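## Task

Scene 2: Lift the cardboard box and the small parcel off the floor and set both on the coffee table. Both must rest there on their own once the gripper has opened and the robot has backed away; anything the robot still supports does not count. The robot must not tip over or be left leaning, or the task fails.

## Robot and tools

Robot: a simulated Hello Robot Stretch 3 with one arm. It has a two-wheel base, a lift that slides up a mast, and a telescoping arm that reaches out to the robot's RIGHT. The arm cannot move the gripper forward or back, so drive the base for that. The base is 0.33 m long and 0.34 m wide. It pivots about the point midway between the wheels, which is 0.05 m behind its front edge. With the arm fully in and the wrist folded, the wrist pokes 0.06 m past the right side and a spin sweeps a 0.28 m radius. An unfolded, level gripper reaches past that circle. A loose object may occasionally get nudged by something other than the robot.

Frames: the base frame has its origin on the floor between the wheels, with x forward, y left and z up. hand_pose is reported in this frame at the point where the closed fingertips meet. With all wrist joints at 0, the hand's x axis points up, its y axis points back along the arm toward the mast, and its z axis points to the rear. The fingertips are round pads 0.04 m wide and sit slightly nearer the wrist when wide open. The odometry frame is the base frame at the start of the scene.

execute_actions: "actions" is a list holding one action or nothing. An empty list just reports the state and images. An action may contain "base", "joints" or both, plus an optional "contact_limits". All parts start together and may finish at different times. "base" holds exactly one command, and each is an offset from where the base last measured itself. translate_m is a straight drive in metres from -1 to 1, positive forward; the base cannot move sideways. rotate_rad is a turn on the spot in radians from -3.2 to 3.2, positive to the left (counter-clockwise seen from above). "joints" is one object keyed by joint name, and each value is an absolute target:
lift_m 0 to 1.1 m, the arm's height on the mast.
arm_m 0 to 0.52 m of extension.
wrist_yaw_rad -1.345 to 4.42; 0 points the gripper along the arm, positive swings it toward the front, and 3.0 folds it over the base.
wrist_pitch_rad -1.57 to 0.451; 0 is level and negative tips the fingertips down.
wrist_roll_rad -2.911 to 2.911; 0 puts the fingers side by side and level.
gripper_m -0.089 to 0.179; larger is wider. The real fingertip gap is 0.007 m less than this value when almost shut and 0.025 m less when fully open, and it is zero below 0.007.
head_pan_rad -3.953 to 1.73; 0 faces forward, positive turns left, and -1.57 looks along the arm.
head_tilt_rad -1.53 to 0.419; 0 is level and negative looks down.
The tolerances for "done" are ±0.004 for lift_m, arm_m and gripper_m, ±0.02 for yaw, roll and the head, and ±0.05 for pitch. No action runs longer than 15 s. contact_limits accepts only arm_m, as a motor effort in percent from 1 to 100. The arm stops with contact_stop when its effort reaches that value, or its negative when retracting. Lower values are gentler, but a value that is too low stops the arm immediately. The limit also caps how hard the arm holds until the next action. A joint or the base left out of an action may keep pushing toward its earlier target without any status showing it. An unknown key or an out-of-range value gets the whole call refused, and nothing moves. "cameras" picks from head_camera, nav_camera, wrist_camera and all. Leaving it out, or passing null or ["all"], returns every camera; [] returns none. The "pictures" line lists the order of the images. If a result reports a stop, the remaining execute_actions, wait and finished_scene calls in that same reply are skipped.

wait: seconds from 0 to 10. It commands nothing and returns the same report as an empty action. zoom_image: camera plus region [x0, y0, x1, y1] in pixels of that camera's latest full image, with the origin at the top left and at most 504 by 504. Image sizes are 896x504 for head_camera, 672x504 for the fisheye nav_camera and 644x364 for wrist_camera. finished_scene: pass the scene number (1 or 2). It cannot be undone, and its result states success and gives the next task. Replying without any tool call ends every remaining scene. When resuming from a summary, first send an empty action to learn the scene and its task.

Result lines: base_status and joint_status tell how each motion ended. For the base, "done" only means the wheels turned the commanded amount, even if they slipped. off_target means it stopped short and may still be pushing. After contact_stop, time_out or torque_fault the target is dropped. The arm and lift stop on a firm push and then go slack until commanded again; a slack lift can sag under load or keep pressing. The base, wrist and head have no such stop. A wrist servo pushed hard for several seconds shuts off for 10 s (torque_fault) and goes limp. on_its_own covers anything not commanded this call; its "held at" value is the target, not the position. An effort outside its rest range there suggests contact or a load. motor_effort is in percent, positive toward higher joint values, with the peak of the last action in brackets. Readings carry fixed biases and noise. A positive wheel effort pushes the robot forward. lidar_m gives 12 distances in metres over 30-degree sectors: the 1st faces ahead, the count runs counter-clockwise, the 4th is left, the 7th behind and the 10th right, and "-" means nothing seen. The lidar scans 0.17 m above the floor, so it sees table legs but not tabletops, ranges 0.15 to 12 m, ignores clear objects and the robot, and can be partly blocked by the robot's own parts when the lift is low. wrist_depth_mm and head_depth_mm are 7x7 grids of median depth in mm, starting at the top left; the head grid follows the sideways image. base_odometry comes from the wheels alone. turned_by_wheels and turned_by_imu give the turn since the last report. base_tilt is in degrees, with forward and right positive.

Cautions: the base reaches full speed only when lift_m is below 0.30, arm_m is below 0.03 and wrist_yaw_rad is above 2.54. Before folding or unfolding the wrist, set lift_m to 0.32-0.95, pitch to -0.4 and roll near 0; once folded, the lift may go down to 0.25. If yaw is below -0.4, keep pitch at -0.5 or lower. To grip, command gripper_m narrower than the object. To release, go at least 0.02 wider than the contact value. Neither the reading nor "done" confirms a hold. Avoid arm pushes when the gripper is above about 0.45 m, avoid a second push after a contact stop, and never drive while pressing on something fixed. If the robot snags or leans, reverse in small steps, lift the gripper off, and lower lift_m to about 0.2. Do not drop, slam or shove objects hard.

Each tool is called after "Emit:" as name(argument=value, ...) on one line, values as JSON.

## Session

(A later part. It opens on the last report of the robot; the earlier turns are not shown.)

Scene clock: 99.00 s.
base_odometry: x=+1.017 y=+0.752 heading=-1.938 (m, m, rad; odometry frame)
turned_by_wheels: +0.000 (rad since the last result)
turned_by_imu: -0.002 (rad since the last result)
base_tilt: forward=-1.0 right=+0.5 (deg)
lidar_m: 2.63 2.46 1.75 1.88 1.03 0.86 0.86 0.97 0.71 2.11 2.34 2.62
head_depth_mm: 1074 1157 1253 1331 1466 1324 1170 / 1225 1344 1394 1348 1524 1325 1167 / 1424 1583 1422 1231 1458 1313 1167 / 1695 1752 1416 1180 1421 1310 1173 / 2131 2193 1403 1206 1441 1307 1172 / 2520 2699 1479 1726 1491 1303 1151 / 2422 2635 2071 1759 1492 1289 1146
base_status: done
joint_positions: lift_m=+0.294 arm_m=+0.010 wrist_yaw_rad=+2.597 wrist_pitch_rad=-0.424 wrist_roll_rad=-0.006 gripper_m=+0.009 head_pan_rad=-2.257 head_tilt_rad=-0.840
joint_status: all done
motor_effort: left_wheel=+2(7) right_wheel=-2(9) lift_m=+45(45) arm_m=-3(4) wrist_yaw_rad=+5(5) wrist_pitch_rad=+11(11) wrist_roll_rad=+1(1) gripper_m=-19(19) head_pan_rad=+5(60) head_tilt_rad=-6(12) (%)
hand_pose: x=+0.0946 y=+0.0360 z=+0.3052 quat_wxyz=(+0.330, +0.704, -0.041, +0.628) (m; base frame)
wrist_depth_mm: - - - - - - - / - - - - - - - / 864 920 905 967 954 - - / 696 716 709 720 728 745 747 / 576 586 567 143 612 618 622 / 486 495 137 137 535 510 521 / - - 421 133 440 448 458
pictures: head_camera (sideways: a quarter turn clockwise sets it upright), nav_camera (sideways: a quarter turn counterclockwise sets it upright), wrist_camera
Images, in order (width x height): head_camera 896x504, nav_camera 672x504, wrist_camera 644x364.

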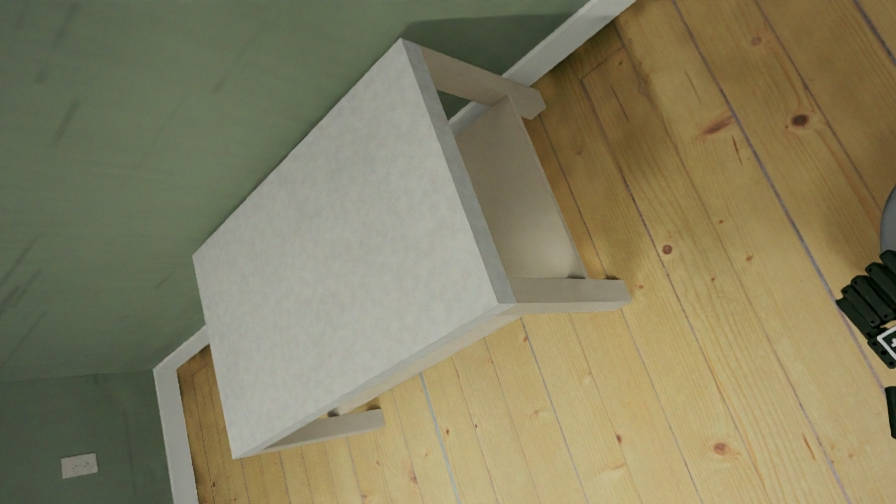

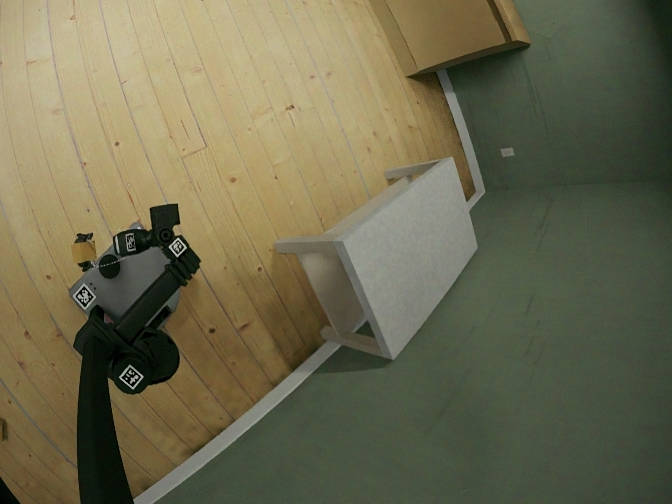

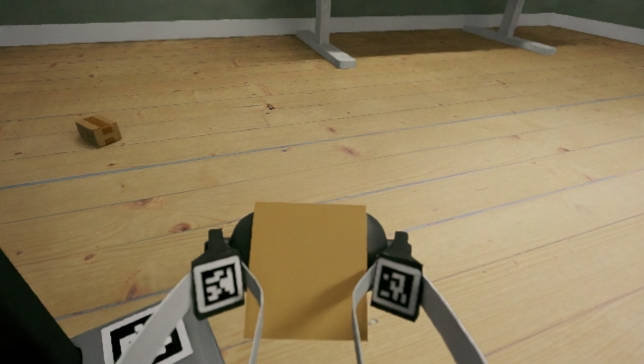

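Emit:
execute_actions(actions=[{"base": {"translate_m": -0.35}, "joints": {"lift_m": 0.61, "arm_m": 0.38, "wrist_yaw_rad": 0.0, "head_pan_rad": -1.85, "head_tilt_rad": -0.85}}])

Scene clock: 111.23 s.
base_odometry: x=+1.143 y=+1.079 heading=-1.937 (m, m, rad; odometry frame)
turned_by_wheels: +0.000 (rad since the last result)
turned_by_imu: -0.001 (rad since the last result)
base_tilt: forward=-1.0 right=+0.4 (deg)
lidar_m: 2.97 2.55 1.97 1.09 0.61 0.52 0.52 0.58 0.97 0.58 2.26 2.96
head_depth_mm: 1290 1296 1309 1185 1089 1264 1176 / 1768 1777 1434 1174 1064 1294 1193 / 2369 2600 1422 1164 1052 1305 - / 2399 2629 1412 1160 1050 1287 1161 / 2370 2653 1442 - 1070 1288 1157 / 2360 2596 2146 - 1494 1307 1145 / 2323 2517 2163 1764 1484 1301 1142
base_status: done
joint_positions: lift_m=+0.610 arm_m=+0.380 wrist_yaw_rad=+0.003 wrist_pitch_rad=-0.424 wrist_roll_rad=-0.006 gripper_m=+0.009 head_pan_rad=-1.857 head_tilt_rad=-0.840
joint_status: all done
motor_effort: left_wheel=+2(7) right_wheel=-1(10) lift_m=+45(46) arm_m=+2(1) wrist_yaw_rad=-3(5) wrist_pitch_rad=+11(11) wrist_roll_rad=+1(1) gripper_m=-19(19) head_pan_rad=+5(43) head_tilt_rad=-5(6) (%)
hand_pose: x=-0.0210 y=-0.7484 z=+0.6212 quat_wxyz=(+0.694, +0.150, -0.689, -0.148) (m; base frame)
wrist_depth_mm: - - - - - - 965 / - - - - - - 929 / - - - - 701 661 680 / - - - - 523 512 536 / - - 982 143 419 420 425 / 837 859 137 136 358 356 357 / 746 736 727 133 302 305 307
pictures: head_camera (sideways: a quarter turn clockwise sets it upright), nav_camera (sideways: a quarter turn counterclockwise sets it upright), wrist_camera
Images, in order (width x height): head_camera 896x504, nav_camera 672x504, wrist_camera 644x364.

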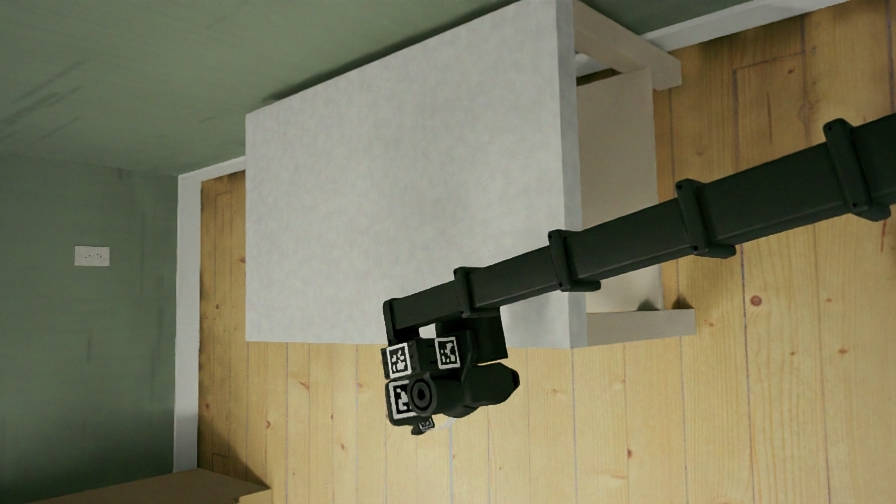

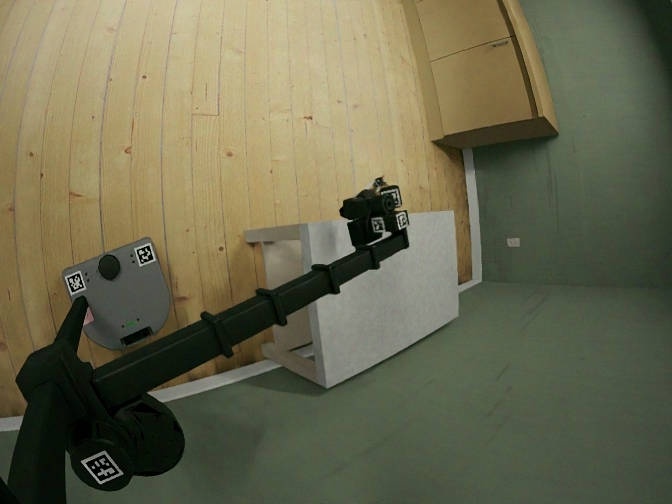

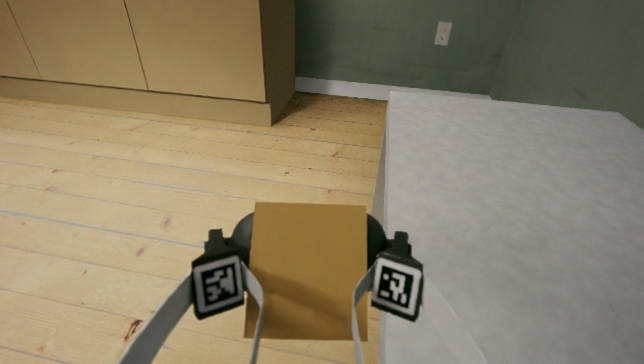

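Emit:
execute_actions(actions=[{"base": {"rotate_rad": -0.45}, "joints": {"arm_m": 0.505, "wrist_pitch_rad": -1.095, "head_pan_rad": -1.5}}])

Scene clock: 115.23 s.
base_odometry: x=+1.143 y=+1.079 heading=-2.387 (m, m, rad; odometry frame)
turned_by_wheels: -0.450 (rad since the last result)
turned_by_imu: -0.458 (rad since the last result)
base_tilt: forward=-1.0 right=+0.5 (deg)
lidar_m: 2.95 2.97 1.97 2.15 0.93 0.59 0.52 0.52 0.61 1.10 0.58 2.35
head_depth_mm: 1007 1044 1082 1106 1120 1205 1154 / 1288 1336 1370 1174 1131 - - / 1747 1801 1508 1105 1262 1318 1164 / 2392 2602 1416 1120 1046 1287 1156 / 2388 2633 1406 1147 1040 1256 1149 / 2379 2604 1496 1643 1434 1276 1147 / 2307 2579 2140 1764 1491 1300 1141
base_status: done
joint_positions: lift_m=+0.610 arm_m=+0.505 wrist_yaw_rad=+0.002 wrist_pitch_rad=-1.099 wrist_roll_rad=-0.006 gripper_m=+0.009 head_pan_rad=-1.507 head_tilt_rad=-0.840
joint_status: all done
motor_effort: left_wheel=+3(9) right_wheel=-2(8) lift_m=+45(45) arm_m=+2(2) wrist_yaw_rad=-2(3) wrist_pitch_rad=+1(7) wrist_roll_rad=+1(1) gripper_m=-19(19) head_pan_rad=+5(37) head_tilt_rad=-6(5) (%)
hand_pose: x=-0.0214 y=-0.7447 z=+0.5094 quat_wxyz=(+0.605, +0.371, -0.600, -0.368) (m; base frame)
wrist_depth_mm: 261 265 269 270 275 280 286 / 247 249 252 257 264 264 267 / 236 240 243 245 250 252 255 / 226 230 232 233 235 240 243 / 216 219 219 142 227 227 232 / 207 211 136 136 219 219 221 / 199 201 203 133 207 211 213
pictures: head_camera (sideways: a quarter turn clockwise sets it upright), nav_camera (sideways: a quarter turn counterclockwise sets it upright), wrist_camera
Images, in order (width x height): head_camera 896x504, nav_camera 672x504, wrist_camera 644x364.

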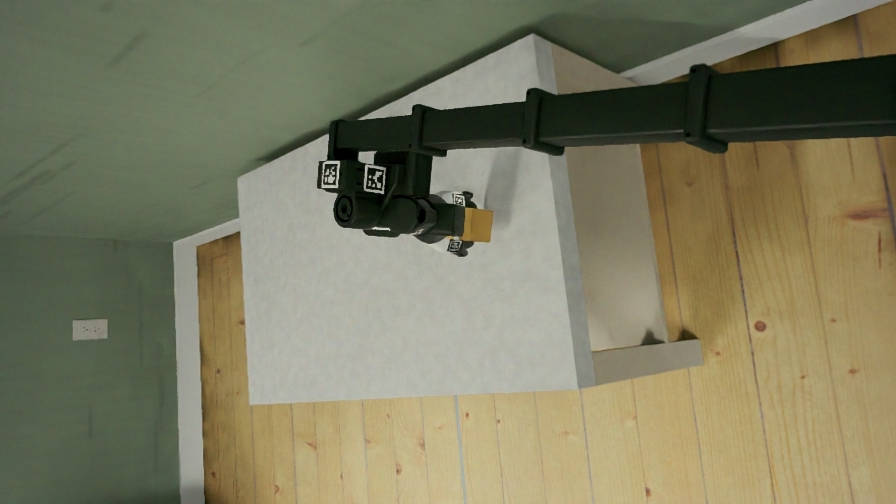

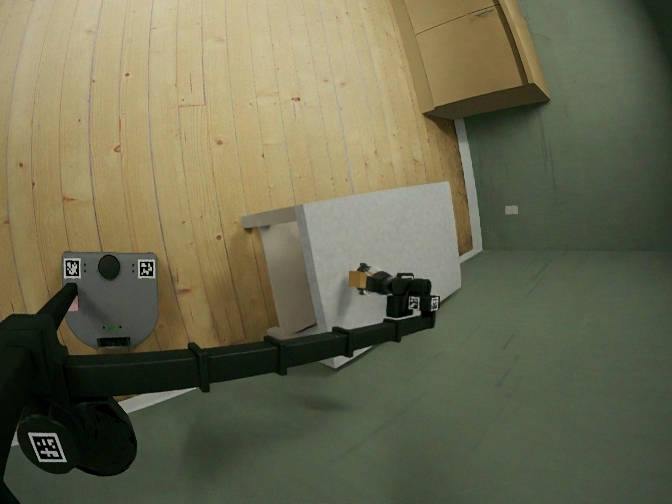

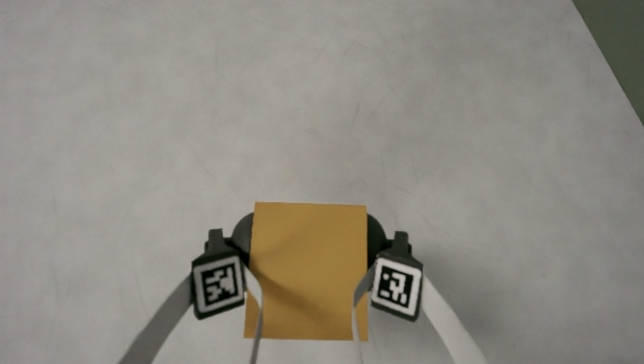

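Emit:
execute_actions(actions=[{"joints": {"lift_m": 0.5795}}], cameras=["wrist_camera"])

Scene clock: 117.37 s.
base_odometry: x=+1.143 y=+1.079 heading=-2.387 (m, m, rad; odometry frame)
turned_by_wheels: +0.000 (rad since the last result)
turned_by_imu: +0.000 (rad since the last result)
base_tilt: forward=-1.1 right=+0.5 (deg)
lidar_m: 2.95 2.98 1.97 2.14 0.93 0.59 0.52 0.52 0.61 1.09 0.58 2.35
head_depth_mm: 1016 1044 1086 1107 1120 1200 1154 / 1282 1332 1371 1176 1155 - - / 1743 1797 1473 1103 1258 1320 1161 / 2410 2614 1414 1154 1051 1288 1156 / 2393 2645 1396 1146 1041 1258 1157 / 2362 2599 1489 1645 1425 1280 1145 / 2338 2518 2128 1753 1493 1297 1142
base_status: not commanded
joint_positions: lift_m=+0.580 arm_m=+0.505 wrist_yaw_rad=+0.002 wrist_pitch_rad=-1.100 wrist_roll_rad=-0.006 gripper_m=+0.009 head_pan_rad=-1.507 head_tilt_rad=-0.840
joint_status: all done
motor_effort: left_wheel=+2(2) right_wheel=-1(1) lift_m=+36(38) arm_m=+2(2) wrist_yaw_rad=-3(2) wrist_pitch_rad=+2(2) wrist_roll_rad=+1(1) gripper_m=-19(19) head_pan_rad=+4(5) head_tilt_rad=-5(5) (%)
hand_pose: x=-0.0214 y=-0.7446 z=+0.4791 quat_wxyz=(+0.605, +0.371, -0.600, -0.368) (m; base frame)
wrist_depth_mm: 227 228 232 233 239 242 244 / 216 218 221 223 226 230 232 / 205 208 210 213 213 218 221 / 195 198 201 202 205 205 210 / 189 190 191 142 196 200 200 / 181 181 137 136 190 190 192 / 174 175 175 133 178 183 184
pictures: wrist_camera
Images, in order (width x height): wrist_camera 644x364.

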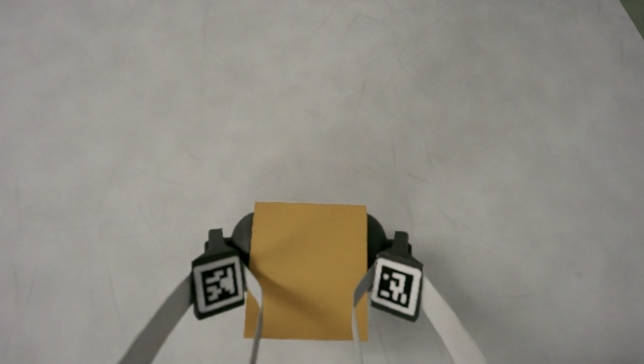

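Emit:
execute_actions(actions=[{"joints": {"gripper_m": 0.085}}], cameras=["wrist_camera"])

Scene clock: 119.43 s.
base_odometry: x=+1.143 y=+1.079 heading=-2.387 (m, m, rad; odometry frame)
turned_by_wheels: +0.000 (rad since the last result)
turned_by_imu: +0.000 (rad since the last result)
base_tilt: forward=-1.1 right=+0.4 (deg)
lidar_m: 2.95 2.98 1.98 2.14 0.93 0.59 0.52 0.52 0.61 1.09 0.58 2.35
head_depth_mm: 1016 1051 1084 1115 1116 1203 1153 / 1279 1341 1376 1173 1152 - - / 1747 1794 1470 1105 1257 1319 1159 / 2389 2619 1414 1157 1045 1277 1154 / 2381 2638 1404 1147 1046 1260 1156 / 2353 2602 1486 1625 1427 1274 1150 / 2294 2555 2137 1754 1484 1292 1142
base_status: not commanded
joint_positions: lift_m=+0.580 arm_m=+0.505 wrist_yaw_rad=+0.002 wrist_pitch_rad=-1.100 wrist_roll_rad=-0.006 gripper_m=+0.085 head_pan_rad=-1.507 head_tilt_rad=-0.840
joint_status: all done
motor_effort: left_wheel=+2(2) right_wheel=-2(1) lift_m=+36(36) arm_m=+2(2) wrist_yaw_rad=-2(2) wrist_pitch_rad=+2(2) wrist_roll_rad=+1(1) gripper_m=+1(79) head_pan_rad=+5(5) head_tilt_rad=-6(6) (%)
hand_pose: x=-0.0214 y=-0.7446 z=+0.4791 quat_wxyz=(+0.605, +0.371, -0.600, -0.368) (m; base frame)
wrist_depth_mm: 226 231 233 235 238 241 244 / 216 220 221 223 224 229 229 / 207 208 211 213 215 217 220 / 196 199 201 202 206 208 208 / 188 191 190 144 197 199 201 / 180 182 140 138 - 191 191 / 174 174 175 176 181 183 184
pictures: wrist_camera
Images, in order (width x height): wrist_camera 644x364.

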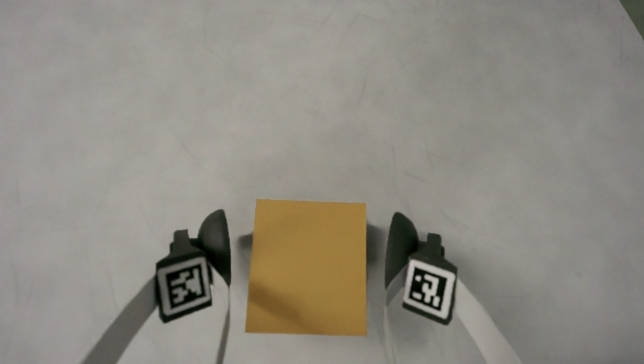

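Emit:
execute_actions(actions=[{"joints": {"wrist_pitch_rad": -0.72}}], cameras=["head_camera"])

Scene clock: 133.20 s.
base_odometry: x=+1.143 y=+1.079 heading=-2.387 (m, m, rad; odometry frame)
turned_by_wheels: +0.000 (rad since the last result)
turned_by_imu: -0.001 (rad since the last result)
base_tilt: forward=-1.1 right=+0.4 (deg)
lidar_m: 2.94 2.97 1.97 2.14 0.94 0.59 0.52 0.52 0.61 1.09 0.58 2.35
head_depth_mm: 1010 1044 1084 1107 1117 1200 1151 / 1280 1335 1362 1174 1153 - - / 1750 1801 1475 1102 1260 1315 1157 / 2374 2591 1411 1126 1053 1280 1164 / 2396 2638 1408 1151 1040 1260 1155 / 2355 2579 1493 1627 1433 1280 1144 / 2331 2537 2138 1744 1482 1299 1145
base_status: not commanded
joint_positions: lift_m=+0.580 arm_m=+0.505 wrist_yaw_rad=+0.002 wrist_pitch_rad=-0.737 wrist_roll_rad=-0.006 gripper_m=+0.085 head_pan_rad=-1.507 head_tilt_rad=-0.840
joint_status: all done
motor_effort: left_wheel=+2(2) right_wheel=-1(1) lift_m=+36(36) arm_m=+2(2) wrist_yaw_rad=-2(2) wrist_pitch_rad=+8(6) wrist_roll_rad=+1(1) gripper_m=+0(0) head_pan_rad=+4(5) head_tilt_rad=-6(5) (%)
hand_pose: x=-0.0212 y=-0.8233 z=+0.5283 quat_wxyz=(+0.662, +0.256, -0.657, -0.254) (m; base frame)
wrist_depth_mm: 416 423 425 438 447 395 295 / 355 359 364 368 383 378 304 / 309 312 317 322 325 335 312 / 274 275 279 284 288 291 297 / 246 248 252 254 262 259 264 / 224 229 226 229 - 235 238 / 204 206 208 210 212 213 215
pictures: head_camera (sideways: a quarter turn clockwise sets it upright)
Images, in order (width x height): head_camera 896x504.

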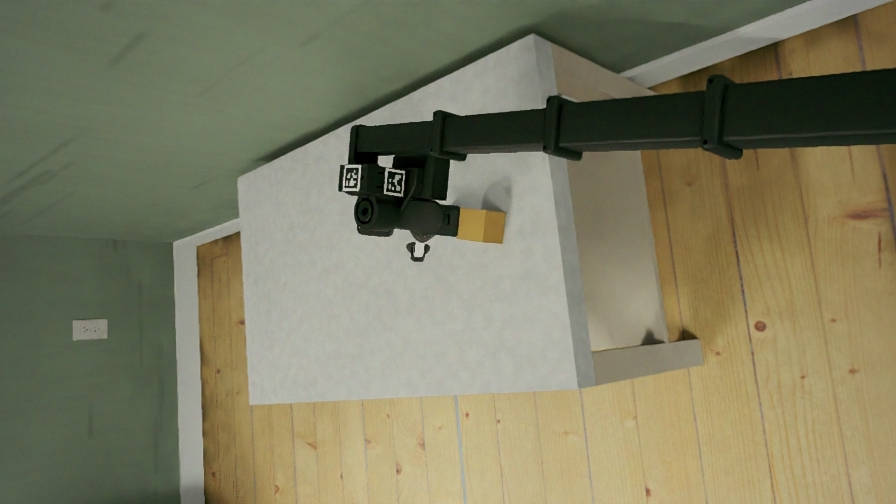

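Emit:
execute_actions(actions=[{"base": {"rotate_rad": 1.69}, "joints": {"lift_m": 0.55, "wrist_pitch_rad": -0.685, "wrist_yaw_rad": 0.935, "gripper_m": 0.13, "head_pan_rad": 0.0, "head_tilt_rad": -0.97}}], cameras=["head_camera", "nav_camera"])

Scene clock: 139.67 s.
base_odometry: x=+1.143 y=+1.079 heading=-0.697 (m, m, rad; odometry frame)
turned_by_wheels: +1.690 (rad since the last result)
turned_by_imu: +1.716 (rad since the last result)
base_tilt: forward=-1.0 right=+0.4 (deg)
lidar_m: 2.14 0.83 0.56 0.52 0.52 0.66 0.58 2.11 2.55 2.96 2.81 1.97
head_depth_mm: 2113 2293 1917 1641 1434 1270 1147 / 2101 2293 1918 1627 1424 1269 1137 / 2078 2268 1905 1626 1420 1263 1134 / 2046 2236 1891 1588 1407 1250 1129 / 2014 2212 1870 1601 1409 1245 1128 / 2001 2184 1865 1599 1398 1244 1123 / 1990 2147 1856 1585 1389 1239 1117
base_status: done
joint_positions: lift_m=+0.550 arm_m=+0.505 wrist_yaw_rad=+0.932 wrist_pitch_rad=-0.701 wrist_roll_rad=-0.006 gripper_m=+0.130 head_pan_rad=-0.007 head_tilt_rad=-0.958
joint_status: all done
motor_effort: left_wheel=-2(7) right_wheel=+3(10) lift_m=+35(42) arm_m=+2(2) wrist_yaw_rad=+3(7) wrist_pitch_rad=+7(9) wrist_roll_rad=+1(1) gripper_m=+0(82) head_pan_rad=+5(62) head_tilt_rad=-8(25) (%)
hand_pose: x=+0.1232 y=-0.7574 z=+0.5052 quat_wxyz=(+0.704, +0.515, -0.482, +0.083) (m; base frame)
wrist_depth_mm: - - - - - - - / - - - - - - - / 917 921 936 943 940 964 - / 795 797 800 789 847 871 848 / 705 731 726 744 719 749 744 / 642 - 642 656 662 688 683 / 581 577 588 595 606 605 606
pictures: head_camera (sideways: a quarter turn clockwise sets it upright), nav_camera (sideways: a quarter turn counterclockwise sets it upright)
Images, in order (width x height): head_camera 896x504, nav_camera 672x504.

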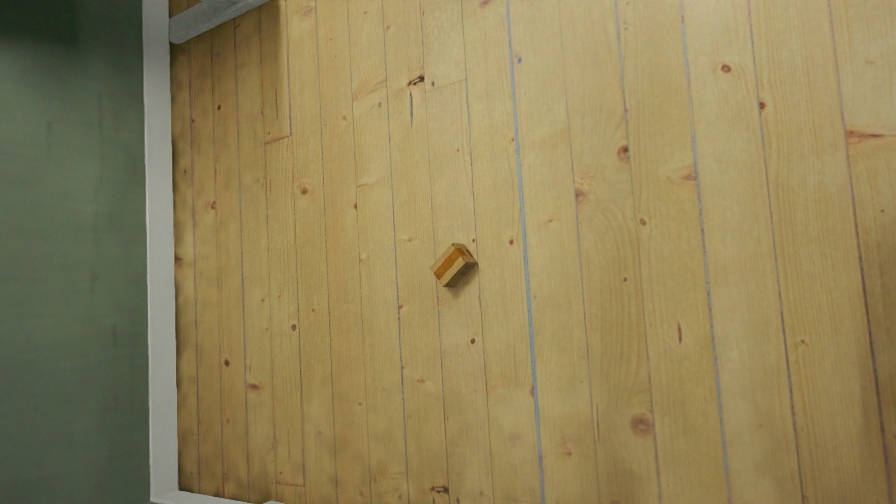

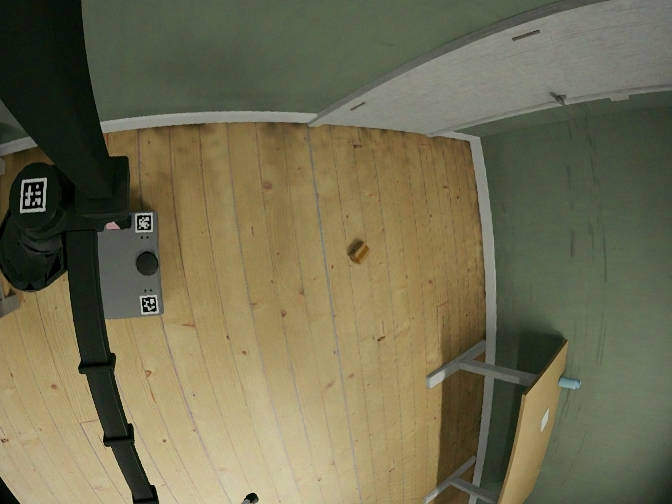

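Emit:
zoom_image(camera="head_camera", region=[420, 230, 490, 300])

Region (420, 230, 490, 300) of head_camera's 896x504 image, scaled by 7.200, with more detail than that image has.

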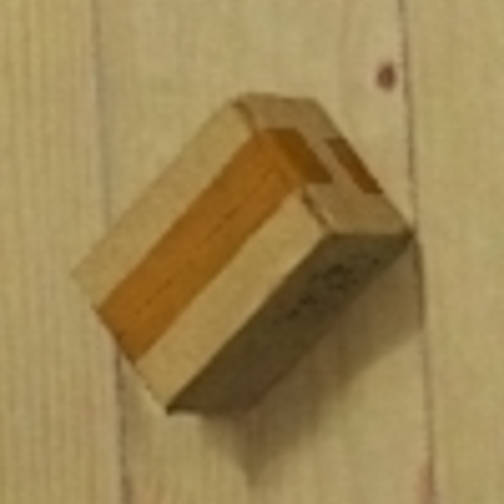

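Emit:
execute_actions(actions=[{"base": {"translate_m": 0.18}, "joints": {"lift_m": 0.32, "head_tilt_rad": -1.07}}], cameras=["head_camera"])

Scene clock: 149.83 s.
base_odometry: x=+1.281 y=+0.963 heading=-0.698 (m, m, rad; odometry frame)
turned_by_wheels: +0.000 (rad since the last result)
turned_by_imu: -0.002 (rad since the last result)
base_tilt: forward=-1.0 right=+0.5 (deg)
lidar_m: 1.96 0.84 0.58 0.54 0.55 0.69 0.75 2.28 2.77 2.93 2.68 1.81
head_depth_mm: 2025 1994 1728 1529 1372 1233 1143 / 2022 2001 1714 1524 1359 1233 1129 / 2006 1978 1715 1505 1353 1230 1137 / 1966 1964 1709 1491 1351 1223 1138 / 1961 1923 1698 1494 1345 1215 1130 / 1929 1938 1682 1490 1337 1217 1126 / 1900 1922 1679 1482 1328 1207 1107
base_status: done
joint_positions: lift_m=+0.320 arm_m=+0.505 wrist_yaw_rad=+0.932 wrist_pitch_rad=-0.701 wrist_roll_rad=-0.006 gripper_m=+0.130 head_pan_rad=-0.007 head_tilt_rad=-1.057
joint_status: all done
motor_effort: left_wheel=-2(3) right_wheel=+3(9) lift_m=+35(36) arm_m=+2(2) wrist_yaw_rad=+3(4) wrist_pitch_rad=+7(7) wrist_roll_rad=+1(1) gripper_m=+0(0) head_pan_rad=+5(5) head_tilt_rad=-8(19) (%)
hand_pose: x=+0.1232 y=-0.7574 z=+0.2752 quat_wxyz=(+0.704, +0.515, -0.482, +0.083) (m; base frame)
wrist_depth_mm: 838 808 839 852 907 890 924 / 669 663 709 713 737 747 748 / 581 589 584 611 607 637 648 / 517 521 529 527 540 552 550 / 458 470 469 475 475 495 493 / 414 - 429 424 433 443 436 / 383 381 381 385 386 389 393
pictures: head_camera (sideways: a quarter turn clockwise sets it upright)
Images, in order (width x height): head_camera 896x504.

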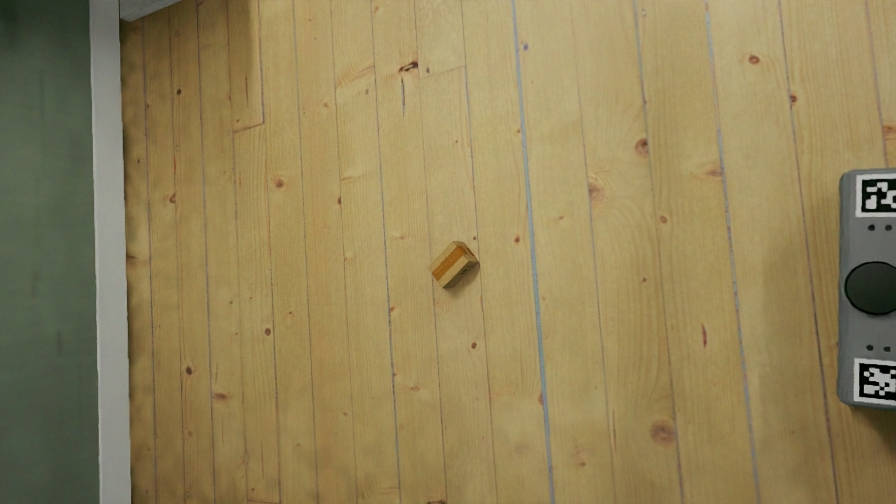

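Emit:
zoom_image(camera="head_camera", region=[420, 230, 490, 300])

Region (420, 230, 490, 300) of head_camera's 896x504 image, scaled by 7.200, with more detail than that image has.

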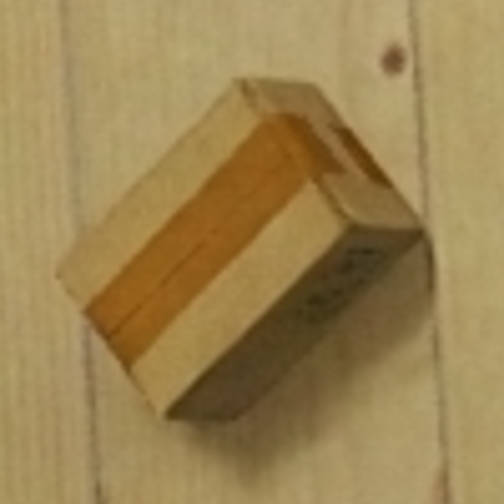

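Emit:
execute_actions(actions=[{"base": {"rotate_rad": 1.388}, "joints": {"lift_m": 0.135, "head_pan_rad": -1.38}}], cameras=["head_camera", "wrist_camera"])

Scene clock: 156.27 s.
base_odometry: x=+1.281 y=+0.963 heading=+0.690 (m, m, rad; odometry frame)
turned_by_wheels: +1.388 (rad since the last result)
turned_by_imu: +1.409 (rad since the last result)
base_tilt: forward=-1.0 right=+0.4 (deg)
lidar_m: 0.54 0.54 0.61 0.88 0.75 2.48 2.95 2.93 1.80 1.97 1.11 0.64
head_depth_mm: 2023 2002 1734 1517 1372 1244 1134 / 2003 1977 1733 1529 1356 1233 1145 / 1980 1973 1706 1537 1359 1229 - / 1966 1953 1695 1486 1345 1233 - / 1957 1941 1689 1488 1342 1215 1119 / 1930 1938 1679 1475 1332 1213 1110 / 1910 1917 1675 1480 1328 1210 1106
base_status: done
joint_positions: lift_m=+0.135 arm_m=+0.505 wrist_yaw_rad=+0.932 wrist_pitch_rad=-0.701 wrist_roll_rad=-0.006 gripper_m=+0.130 head_pan_rad=-1.373 head_tilt_rad=-1.057
joint_status: all done
motor_effort: left_wheel=-2(10) right_wheel=+2(9) lift_m=+36(41) arm_m=+2(2) wrist_yaw_rad=+3(4) wrist_pitch_rad=+7(7) wrist_roll_rad=+1(1) gripper_m=+0(0) head_pan_rad=-5(63) head_tilt_rad=-8(6) (%)
hand_pose: x=+0.1232 y=-0.7574 z=+0.0902 quat_wxyz=(+0.704, +0.515, -0.482, +0.083) (m; base frame)
wrist_depth_mm: 463 465 480 493 506 520 521 / 385 393 408 408 415 421 427 / 337 340 341 349 356 358 363 / 294 297 298 300 308 307 314 / 259 270 267 212 271 275 280 / 236 - 238 191 244 253 251 / 215 213 217 174 222 220 225
pictures: head_camera (sideways: a quarter turn clockwise sets it upright), wrist_camera
Images, in order (width x height): head_camera 896x504, wrist_camera 644x364.

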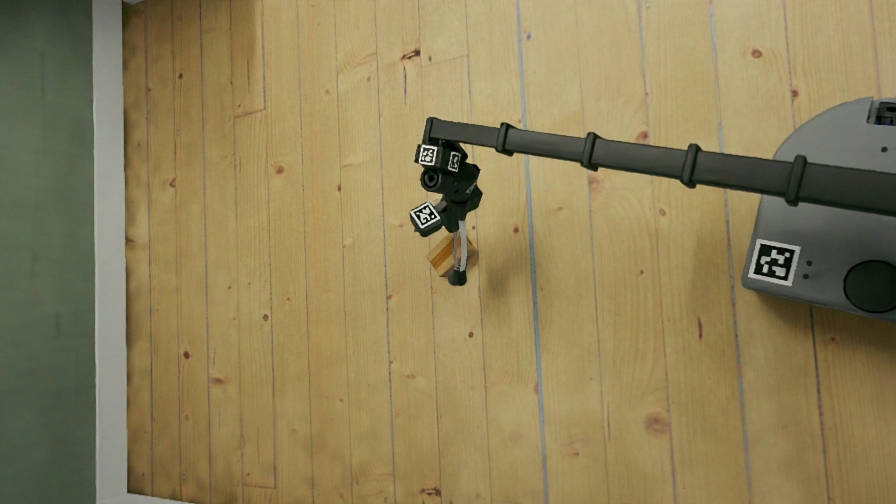

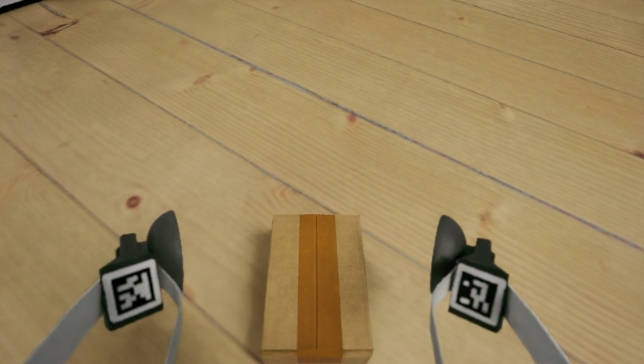

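Emit:
execute_actions(actions=[{"base": {"rotate_rad": -0.017}, "joints": {"lift_m": 0.078, "arm_m": 0.5, "gripper_m": 0.105}}], cameras=["wrist_camera"])

Scene clock: 161.07 s.
base_odometry: x=+1.281 y=+0.963 heading=+0.673 (m, m, rad; odometry frame)
turned_by_wheels: -0.017 (rad since the last result)
turned_by_imu: -0.018 (rad since the last result)
base_tilt: forward=-1.1 right=+0.5 (deg)
lidar_m: 0.54 0.54 0.61 0.89 2.32 2.46 2.96 2.93 1.81 1.84 1.15 0.64
head_depth_mm: 2045 1998 1733 1531 1374 1240 1128 / 2016 1976 1707 1524 1359 1237 1146 / 1978 1985 1722 1541 1367 1243 - / 1977 1953 1703 1466 1350 1232 - / 1944 1948 1697 1500 1350 1224 1114 / 1917 1928 1669 1485 1337 1215 1107 / 1912 1908 1669 1482 1332 1209 1110
base_status: done
joint_positions: lift_m=+0.078 arm_m=+0.500 wrist_yaw_rad=+0.932 wrist_pitch_rad=-0.701 wrist_roll_rad=-0.006 gripper_m=+0.105 head_pan_rad=-1.373 head_tilt_rad=-1.057
joint_status: all done
motor_effort: left_wheel=-1(5) right_wheel=+1(8) lift_m=+35(34) arm_m=-4(5) wrist_yaw_rad=+5(4) wrist_pitch_rad=+7(7) wrist_roll_rad=+1(1) gripper_m=+0(79) head_pan_rad=-5(5) head_tilt_rad=-9(9) (%)
hand_pose: x=+0.1233 y=-0.7529 z=+0.0332 quat_wxyz=(+0.704, +0.515, -0.482, +0.083) (m; base frame)
wrist_depth_mm: 355 366 365 377 379 391 407 / 298 300 306 309 312 322 332 / 253 256 262 264 268 273 281 / 224 225 223 167 236 239 240 / 199 203 175 148 212 209 211 / 178 184 142 136 179 189 191 / 165 162 164 164 169 169 171
pictures: wrist_camera
Images, in order (width x height): wrist_camera 644x364.

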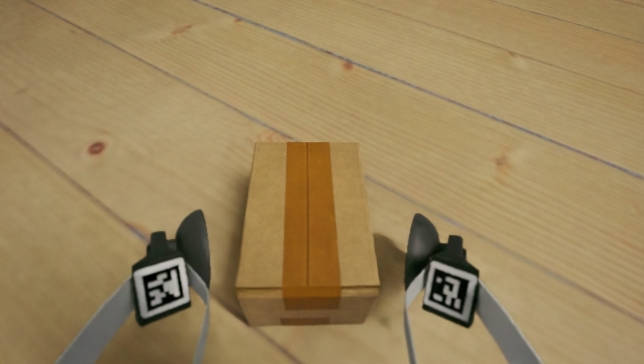

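Emit:
execute_actions(actions=[{"joints": {"gripper_m": 0.016}}], cameras=["wrist_camera"])

Scene clock: 163.23 s.
base_odometry: x=+1.281 y=+0.963 heading=+0.673 (m, m, rad; odometry frame)
turned_by_wheels: +0.000 (rad since the last result)
turned_by_imu: +0.000 (rad since the last result)
base_tilt: forward=-1.1 right=+0.5 (deg)
lidar_m: 0.54 0.54 0.61 0.89 2.31 2.45 2.95 2.93 1.81 1.84 1.15 0.64
head_depth_mm: 2034 1994 1729 1531 1372 1242 1125 / 2006 1980 1725 1519 1369 1234 1145 / 1990 1966 1712 1533 1367 1244 - / 1968 1946 1700 1478 1350 1227 - / 1964 1949 1691 1497 1345 1219 1116 / 1936 1937 1690 1497 1334 1214 1111 / 1911 1930 1670 1494 1331 1212 1107
base_status: not commanded
joint_positions: lift_m=+0.078 arm_m=+0.500 wrist_yaw_rad=+0.932 wrist_pitch_rad=-0.702 wrist_roll_rad=-0.006 gripper_m=+0.017 head_pan_rad=-1.373 head_tilt_rad=-1.057
joint_status: all done
motor_effort: left_wheel=-2(1) right_wheel=+1(2) lift_m=+36(36) arm_m=-3(4) wrist_yaw_rad=+3(4) wrist_pitch_rad=+7(8) wrist_roll_rad=+1(1) gripper_m=-22(94) head_pan_rad=-5(5) head_tilt_rad=-8(8) (%)
hand_pose: x=+0.1231 y=-0.7527 z=+0.0330 quat_wxyz=(+0.704, +0.515, -0.481, +0.083) (m; base frame)
wrist_depth_mm: 357 358 364 374 381 385 400 / 296 301 303 309 314 319 326 / 252 258 261 261 266 273 277 / 219 223 220 166 232 236 242 / 196 201 152 147 209 210 214 / 179 180 136 135 - 188 188 / 163 166 163 163 168 171 172
pictures: wrist_camera
Images, in order (width x height): wrist_camera 644x364.

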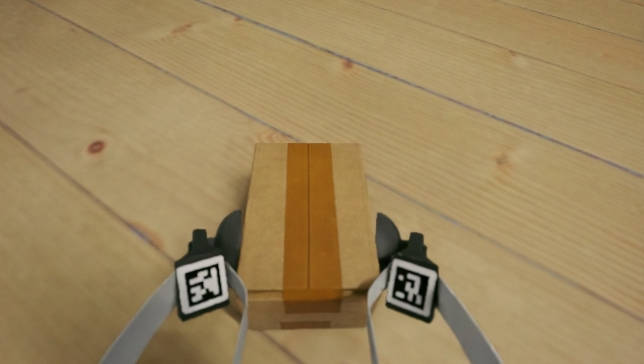

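Emit:
execute_actions(actions=[], cameras=["wrist_camera"])

Scene clock: 170.30 s.
base_odometry: x=+1.281 y=+0.963 heading=+0.673 (m, m, rad; odometry frame)
turned_by_wheels: +0.000 (rad since the last result)
turned_by_imu: +0.000 (rad since the last result)
base_tilt: forward=-1.0 right=+0.5 (deg)
lidar_m: 0.54 0.54 0.60 0.89 2.32 2.46 2.95 2.92 1.81 1.84 1.15 0.64
head_depth_mm: 2033 2003 1738 1536 1368 1239 1133 / 1999 1972 1727 1526 1361 1237 1150 / 2002 1988 1714 1543 1356 1245 - / 1969 1962 1693 1481 1346 1232 - / 1966 1934 1698 1491 1343 1211 1115 / 1925 1940 1692 1484 1338 1213 1107 / 1912 1917 1669 1481 1326 1205 1107
base_status: not commanded
joint_positions: lift_m=+0.078 arm_m=+0.500 wrist_yaw_rad=+0.932 wrist_pitch_rad=-0.702 wrist_roll_rad=-0.006 gripper_m=+0.023 head_pan_rad=-1.373 head_tilt_rad=-1.057
joint_status: all done
on_its_own: gripper_m is held at +0.022, not at your +0.016, by its stall guard, which is not easing now
motor_effort: left_wheel=-1(1) right_wheel=+1(2) lift_m=+36(36) arm_m=-3(4) wrist_yaw_rad=+4(4) wrist_pitch_rad=+8(8) wrist_roll_rad=+1(1) gripper_m=-19(94) head_pan_rad=-5(5) head_tilt_rad=-8(8) (%)
hand_pose: x=+0.1231 y=-0.7527 z=+0.0330 quat_wxyz=(+0.704, +0.515, -0.481, +0.083) (m; base frame)
wrist_depth_mm: 354 352 363 372 382 391 403 / 298 299 304 311 316 318 327 / 253 254 261 263 267 275 275 / 222 226 222 166 235 236 240 / 200 202 153 148 211 209 210 / 179 180 136 135 - 187 190 / 162 163 162 162 169 170 171
pictures: wrist_camera
Images, in order (width x height): wrist_camera 644x364.

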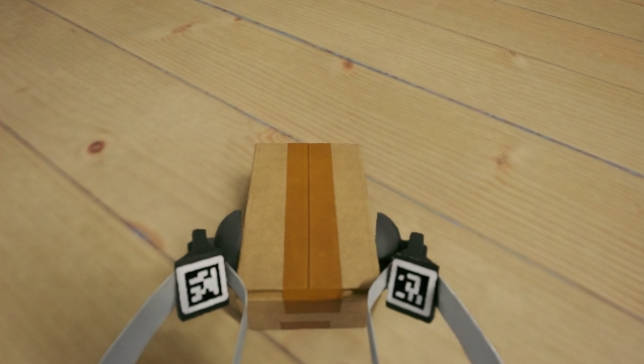

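Emit:
execute_actions(actions=[{"base": {"rotate_rad": -2.855}, "joints": {"lift_m": 0.56, "arm_m": 0.52, "wrist_yaw_rad": 0.0, "wrist_pitch_rad": -0.4, "head_pan_rad": -1.55, "head_tilt_rad": -0.82}}])

Scene clock: 177.17 s.
base_odometry: x=+1.281 y=+0.963 heading=-2.182 (m, m, rad; odometry frame)
turned_by_wheels: -2.855 (rad since the last result)
turned_by_imu: -2.901 (rad since the last result)
base_tilt: forward=-1.0 right=+0.5 (deg)
lidar_m: 2.93 2.69 1.81 1.96 0.77 0.56 0.54 0.55 0.74 0.75 2.27 2.98
head_depth_mm: 1679 1629 1480 1203 1366 1323 1185 / 2463 2223 1474 1190 1443 1344 1200 / 2553 2798 1506 1135 1442 1324 1168 / 2549 2810 1453 1147 1411 1326 1162 / 2536 2808 2221 1763 1488 1319 1163 / 2507 2728 2198 1780 1502 1311 1150 / 2070 2318 2177 1771 1506 1300 1155
base_status: done
joint_positions: lift_m=+0.560 arm_m=+0.520 wrist_yaw_rad=+0.002 wrist_pitch_rad=-0.430 wrist_roll_rad=-0.006 gripper_m=+0.023 head_pan_rad=-1.543 head_tilt_rad=-0.823
joint_status: all done
on_its_own: gripper_m is held at +0.022, not at your +0.016, by its stall guard, which is not easing now
motor_effort: left_wheel=+2(9) right_wheel=-2(11) lift_m=+46(47) arm_m=+1(3) wrist_yaw_rad=-3(7) wrist_pitch_rad=+13(11) wrist_roll_rad=+1(1) gripper_m=-19(19) head_pan_rad=-5(28) head_tilt_rad=+1(26) (%)
hand_pose: x=-0.0211 y=-0.8877 z=+0.5699 quat_wxyz=(+0.693, +0.152, -0.688, -0.150) (m; base frame)
wrist_depth_mm: - - - - - 758 531 / - - - 743 752 718 541 / - - - 526 533 551 514 / - - 400 167 417 416 431 / 877 920 154 147 352 346 351 / 784 768 136 135 - 270 294 / 677 667 237 233 248 211 211
pictures: head_camera (sideways: a quarter turn clockwise sets it upright), nav_camera (sideways: a quarter turn counterclockwise sets it upright), wrist_camera
Images, in order (width x height): head_camera 896x504, nav_camera 672x504, wrist_camera 644x364.

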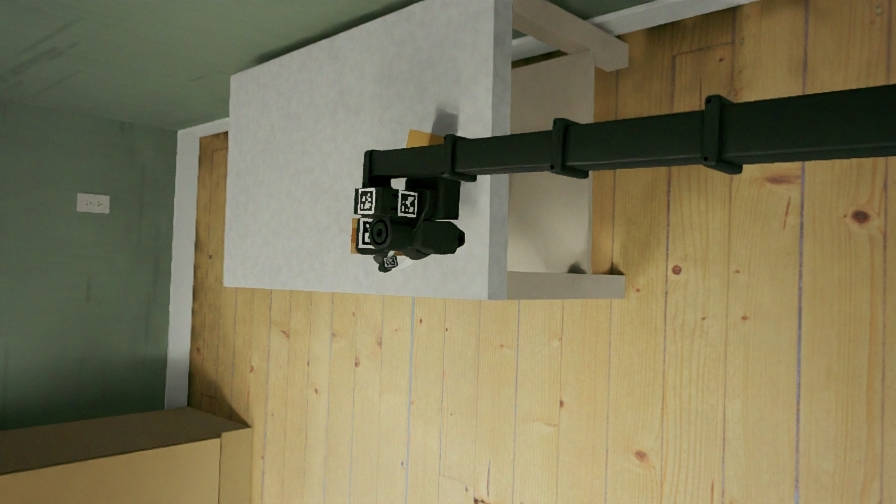

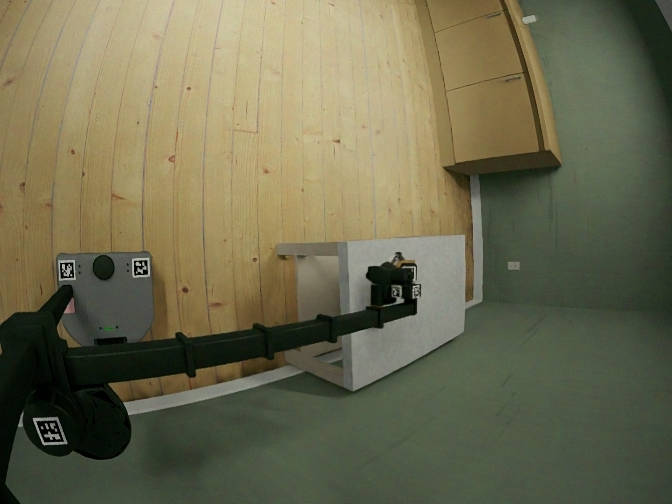

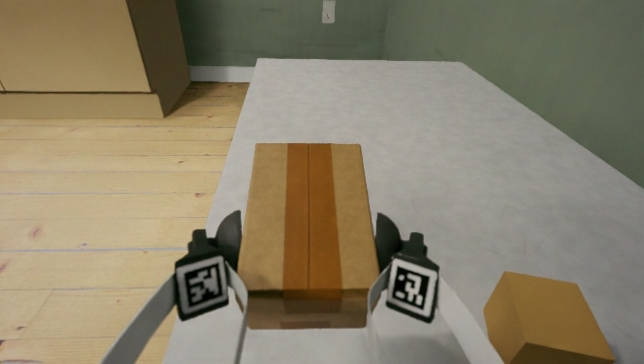

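Emit:
execute_actions(actions=[{"joints": {"lift_m": 0.531, "wrist_pitch_rad": -0.683}}], cameras=["head_camera", "wrist_camera"])

Scene clock: 179.57 s.
base_odometry: x=+1.281 y=+0.963 heading=-2.182 (m, m, rad; odometry frame)
turned_by_wheels: +0.000 (rad since the last result)
turned_by_imu: +0.000 (rad since the last result)
base_tilt: forward=-1.1 right=+0.4 (deg)
lidar_m: 2.92 2.69 1.80 1.96 0.78 0.56 0.54 0.55 0.74 0.75 2.28 2.97
head_depth_mm: 1667 1626 1479 1204 1368 1321 1178 / 2458 2244 1473 1197 1436 1345 1174 / 2561 2786 1462 - 1436 1325 1159 / 2555 2823 1455 1138 1418 1314 1163 / 2564 2770 2213 1769 1482 1313 1156 / 2521 2736 2207 1799 1507 1310 1158 / 2053 2306 2199 1780 1517 1294 1154
base_status: not commanded
joint_positions: lift_m=+0.531 arm_m=+0.520 wrist_yaw_rad=+0.002 wrist_pitch_rad=-0.700 wrist_roll_rad=-0.006 gripper_m=+0.023 head_pan_rad=-1.543 head_tilt_rad=-0.823
joint_status: all done
on_its_own: gripper_m is held at +0.022, not at your +0.016, by its stall guard, which is not easing now
motor_effort: left_wheel=+2(2) right_wheel=-2(2) lift_m=+37(40) arm_m=+0(1) wrist_yaw_rad=-2(2) wrist_pitch_rad=+8(12) wrist_roll_rad=+1(1) gripper_m=-19(19) head_pan_rad=-5(5) head_tilt_rad=+2(2) (%)
hand_pose: x=-0.0212 y=-0.8452 z=+0.4863 quat_wxyz=(+0.667, +0.244, -0.662, -0.241) (m; base frame)
wrist_depth_mm: - - 386 378 391 397 406 / - - 313 316 320 326 334 / 886 886 265 269 270 278 280 / 777 773 226 166 237 227 178 / 706 672 152 148 215 208 203 / 625 610 136 134 - 191 193 / 557 170 165 164 171 174 176
pictures: head_camera (sideways: a quarter turn clockwise sets it upright), wrist_camera
Images, in order (width x height): head_camera 896x504, wrist_camera 644x364.

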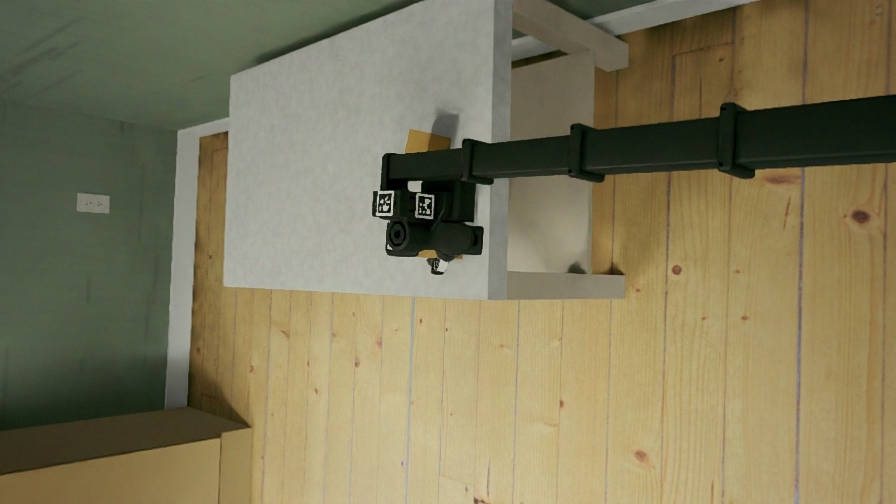

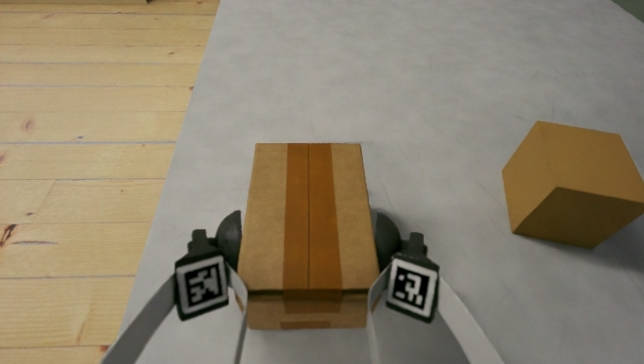

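Emit:
execute_actions(actions=[{"joints": {"lift_m": 0.528, "gripper_m": 0.092}}], cameras=["wrist_camera"])

Scene clock: 181.60 s.
base_odometry: x=+1.281 y=+0.963 heading=-2.182 (m, m, rad; odometry frame)
turned_by_wheels: +0.000 (rad since the last result)
turned_by_imu: +0.000 (rad since the last result)
base_tilt: forward=-1.1 right=+0.5 (deg)
lidar_m: 2.93 2.69 1.81 1.96 0.78 0.56 0.54 0.55 0.74 0.75 2.28 2.99
head_depth_mm: 1670 1628 1481 1199 1361 1315 1175 / 2439 2215 1470 1188 1463 1359 1173 / 2545 2815 1463 - 1437 1333 1160 / 2575 2812 1450 1137 1419 1323 1165 / 2537 2764 2219 1768 1492 1314 1163 / 2526 2773 2229 1795 1514 1315 1153 / 2052 2279 2197 1782 1511 1296 1153
base_status: not commanded
joint_positions: lift_m=+0.528 arm_m=+0.520 wrist_yaw_rad=+0.002 wrist_pitch_rad=-0.700 wrist_roll_rad=-0.006 gripper_m=+0.092 head_pan_rad=-1.543 head_tilt_rad=-0.823
joint_status: all done
motor_effort: left_wheel=+2(3) right_wheel=-1(2) lift_m=+36(36) arm_m=+1(1) wrist_yaw_rad=-2(2) wrist_pitch_rad=+8(8) wrist_roll_rad=+1(1) gripper_m=+1(79) head_pan_rad=-5(5) head_tilt_rad=+2(2) (%)
hand_pose: x=-0.0212 y=-0.8452 z=+0.4832 quat_wxyz=(+0.667, +0.244, -0.661, -0.242) (m; base frame)
wrist_depth_mm: - - 378 374 379 388 397 / - - 305 308 316 320 329 / 866 891 262 265 271 271 262 / 749 775 222 168 234 225 178 / 687 667 153 148 212 207 202 / 617 611 138 137 178 189 191 / 552 162 165 164 168 171 172
pictures: wrist_camera
Images, in order (width x height): wrist_camera 644x364.

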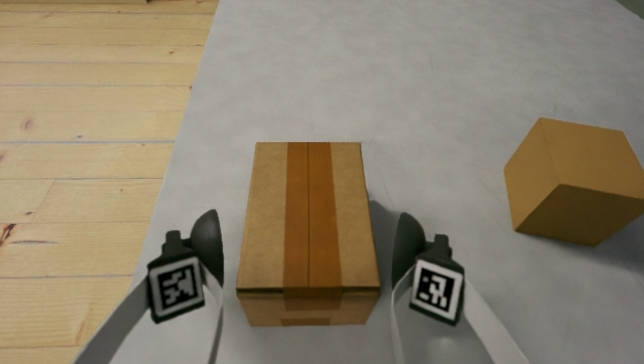

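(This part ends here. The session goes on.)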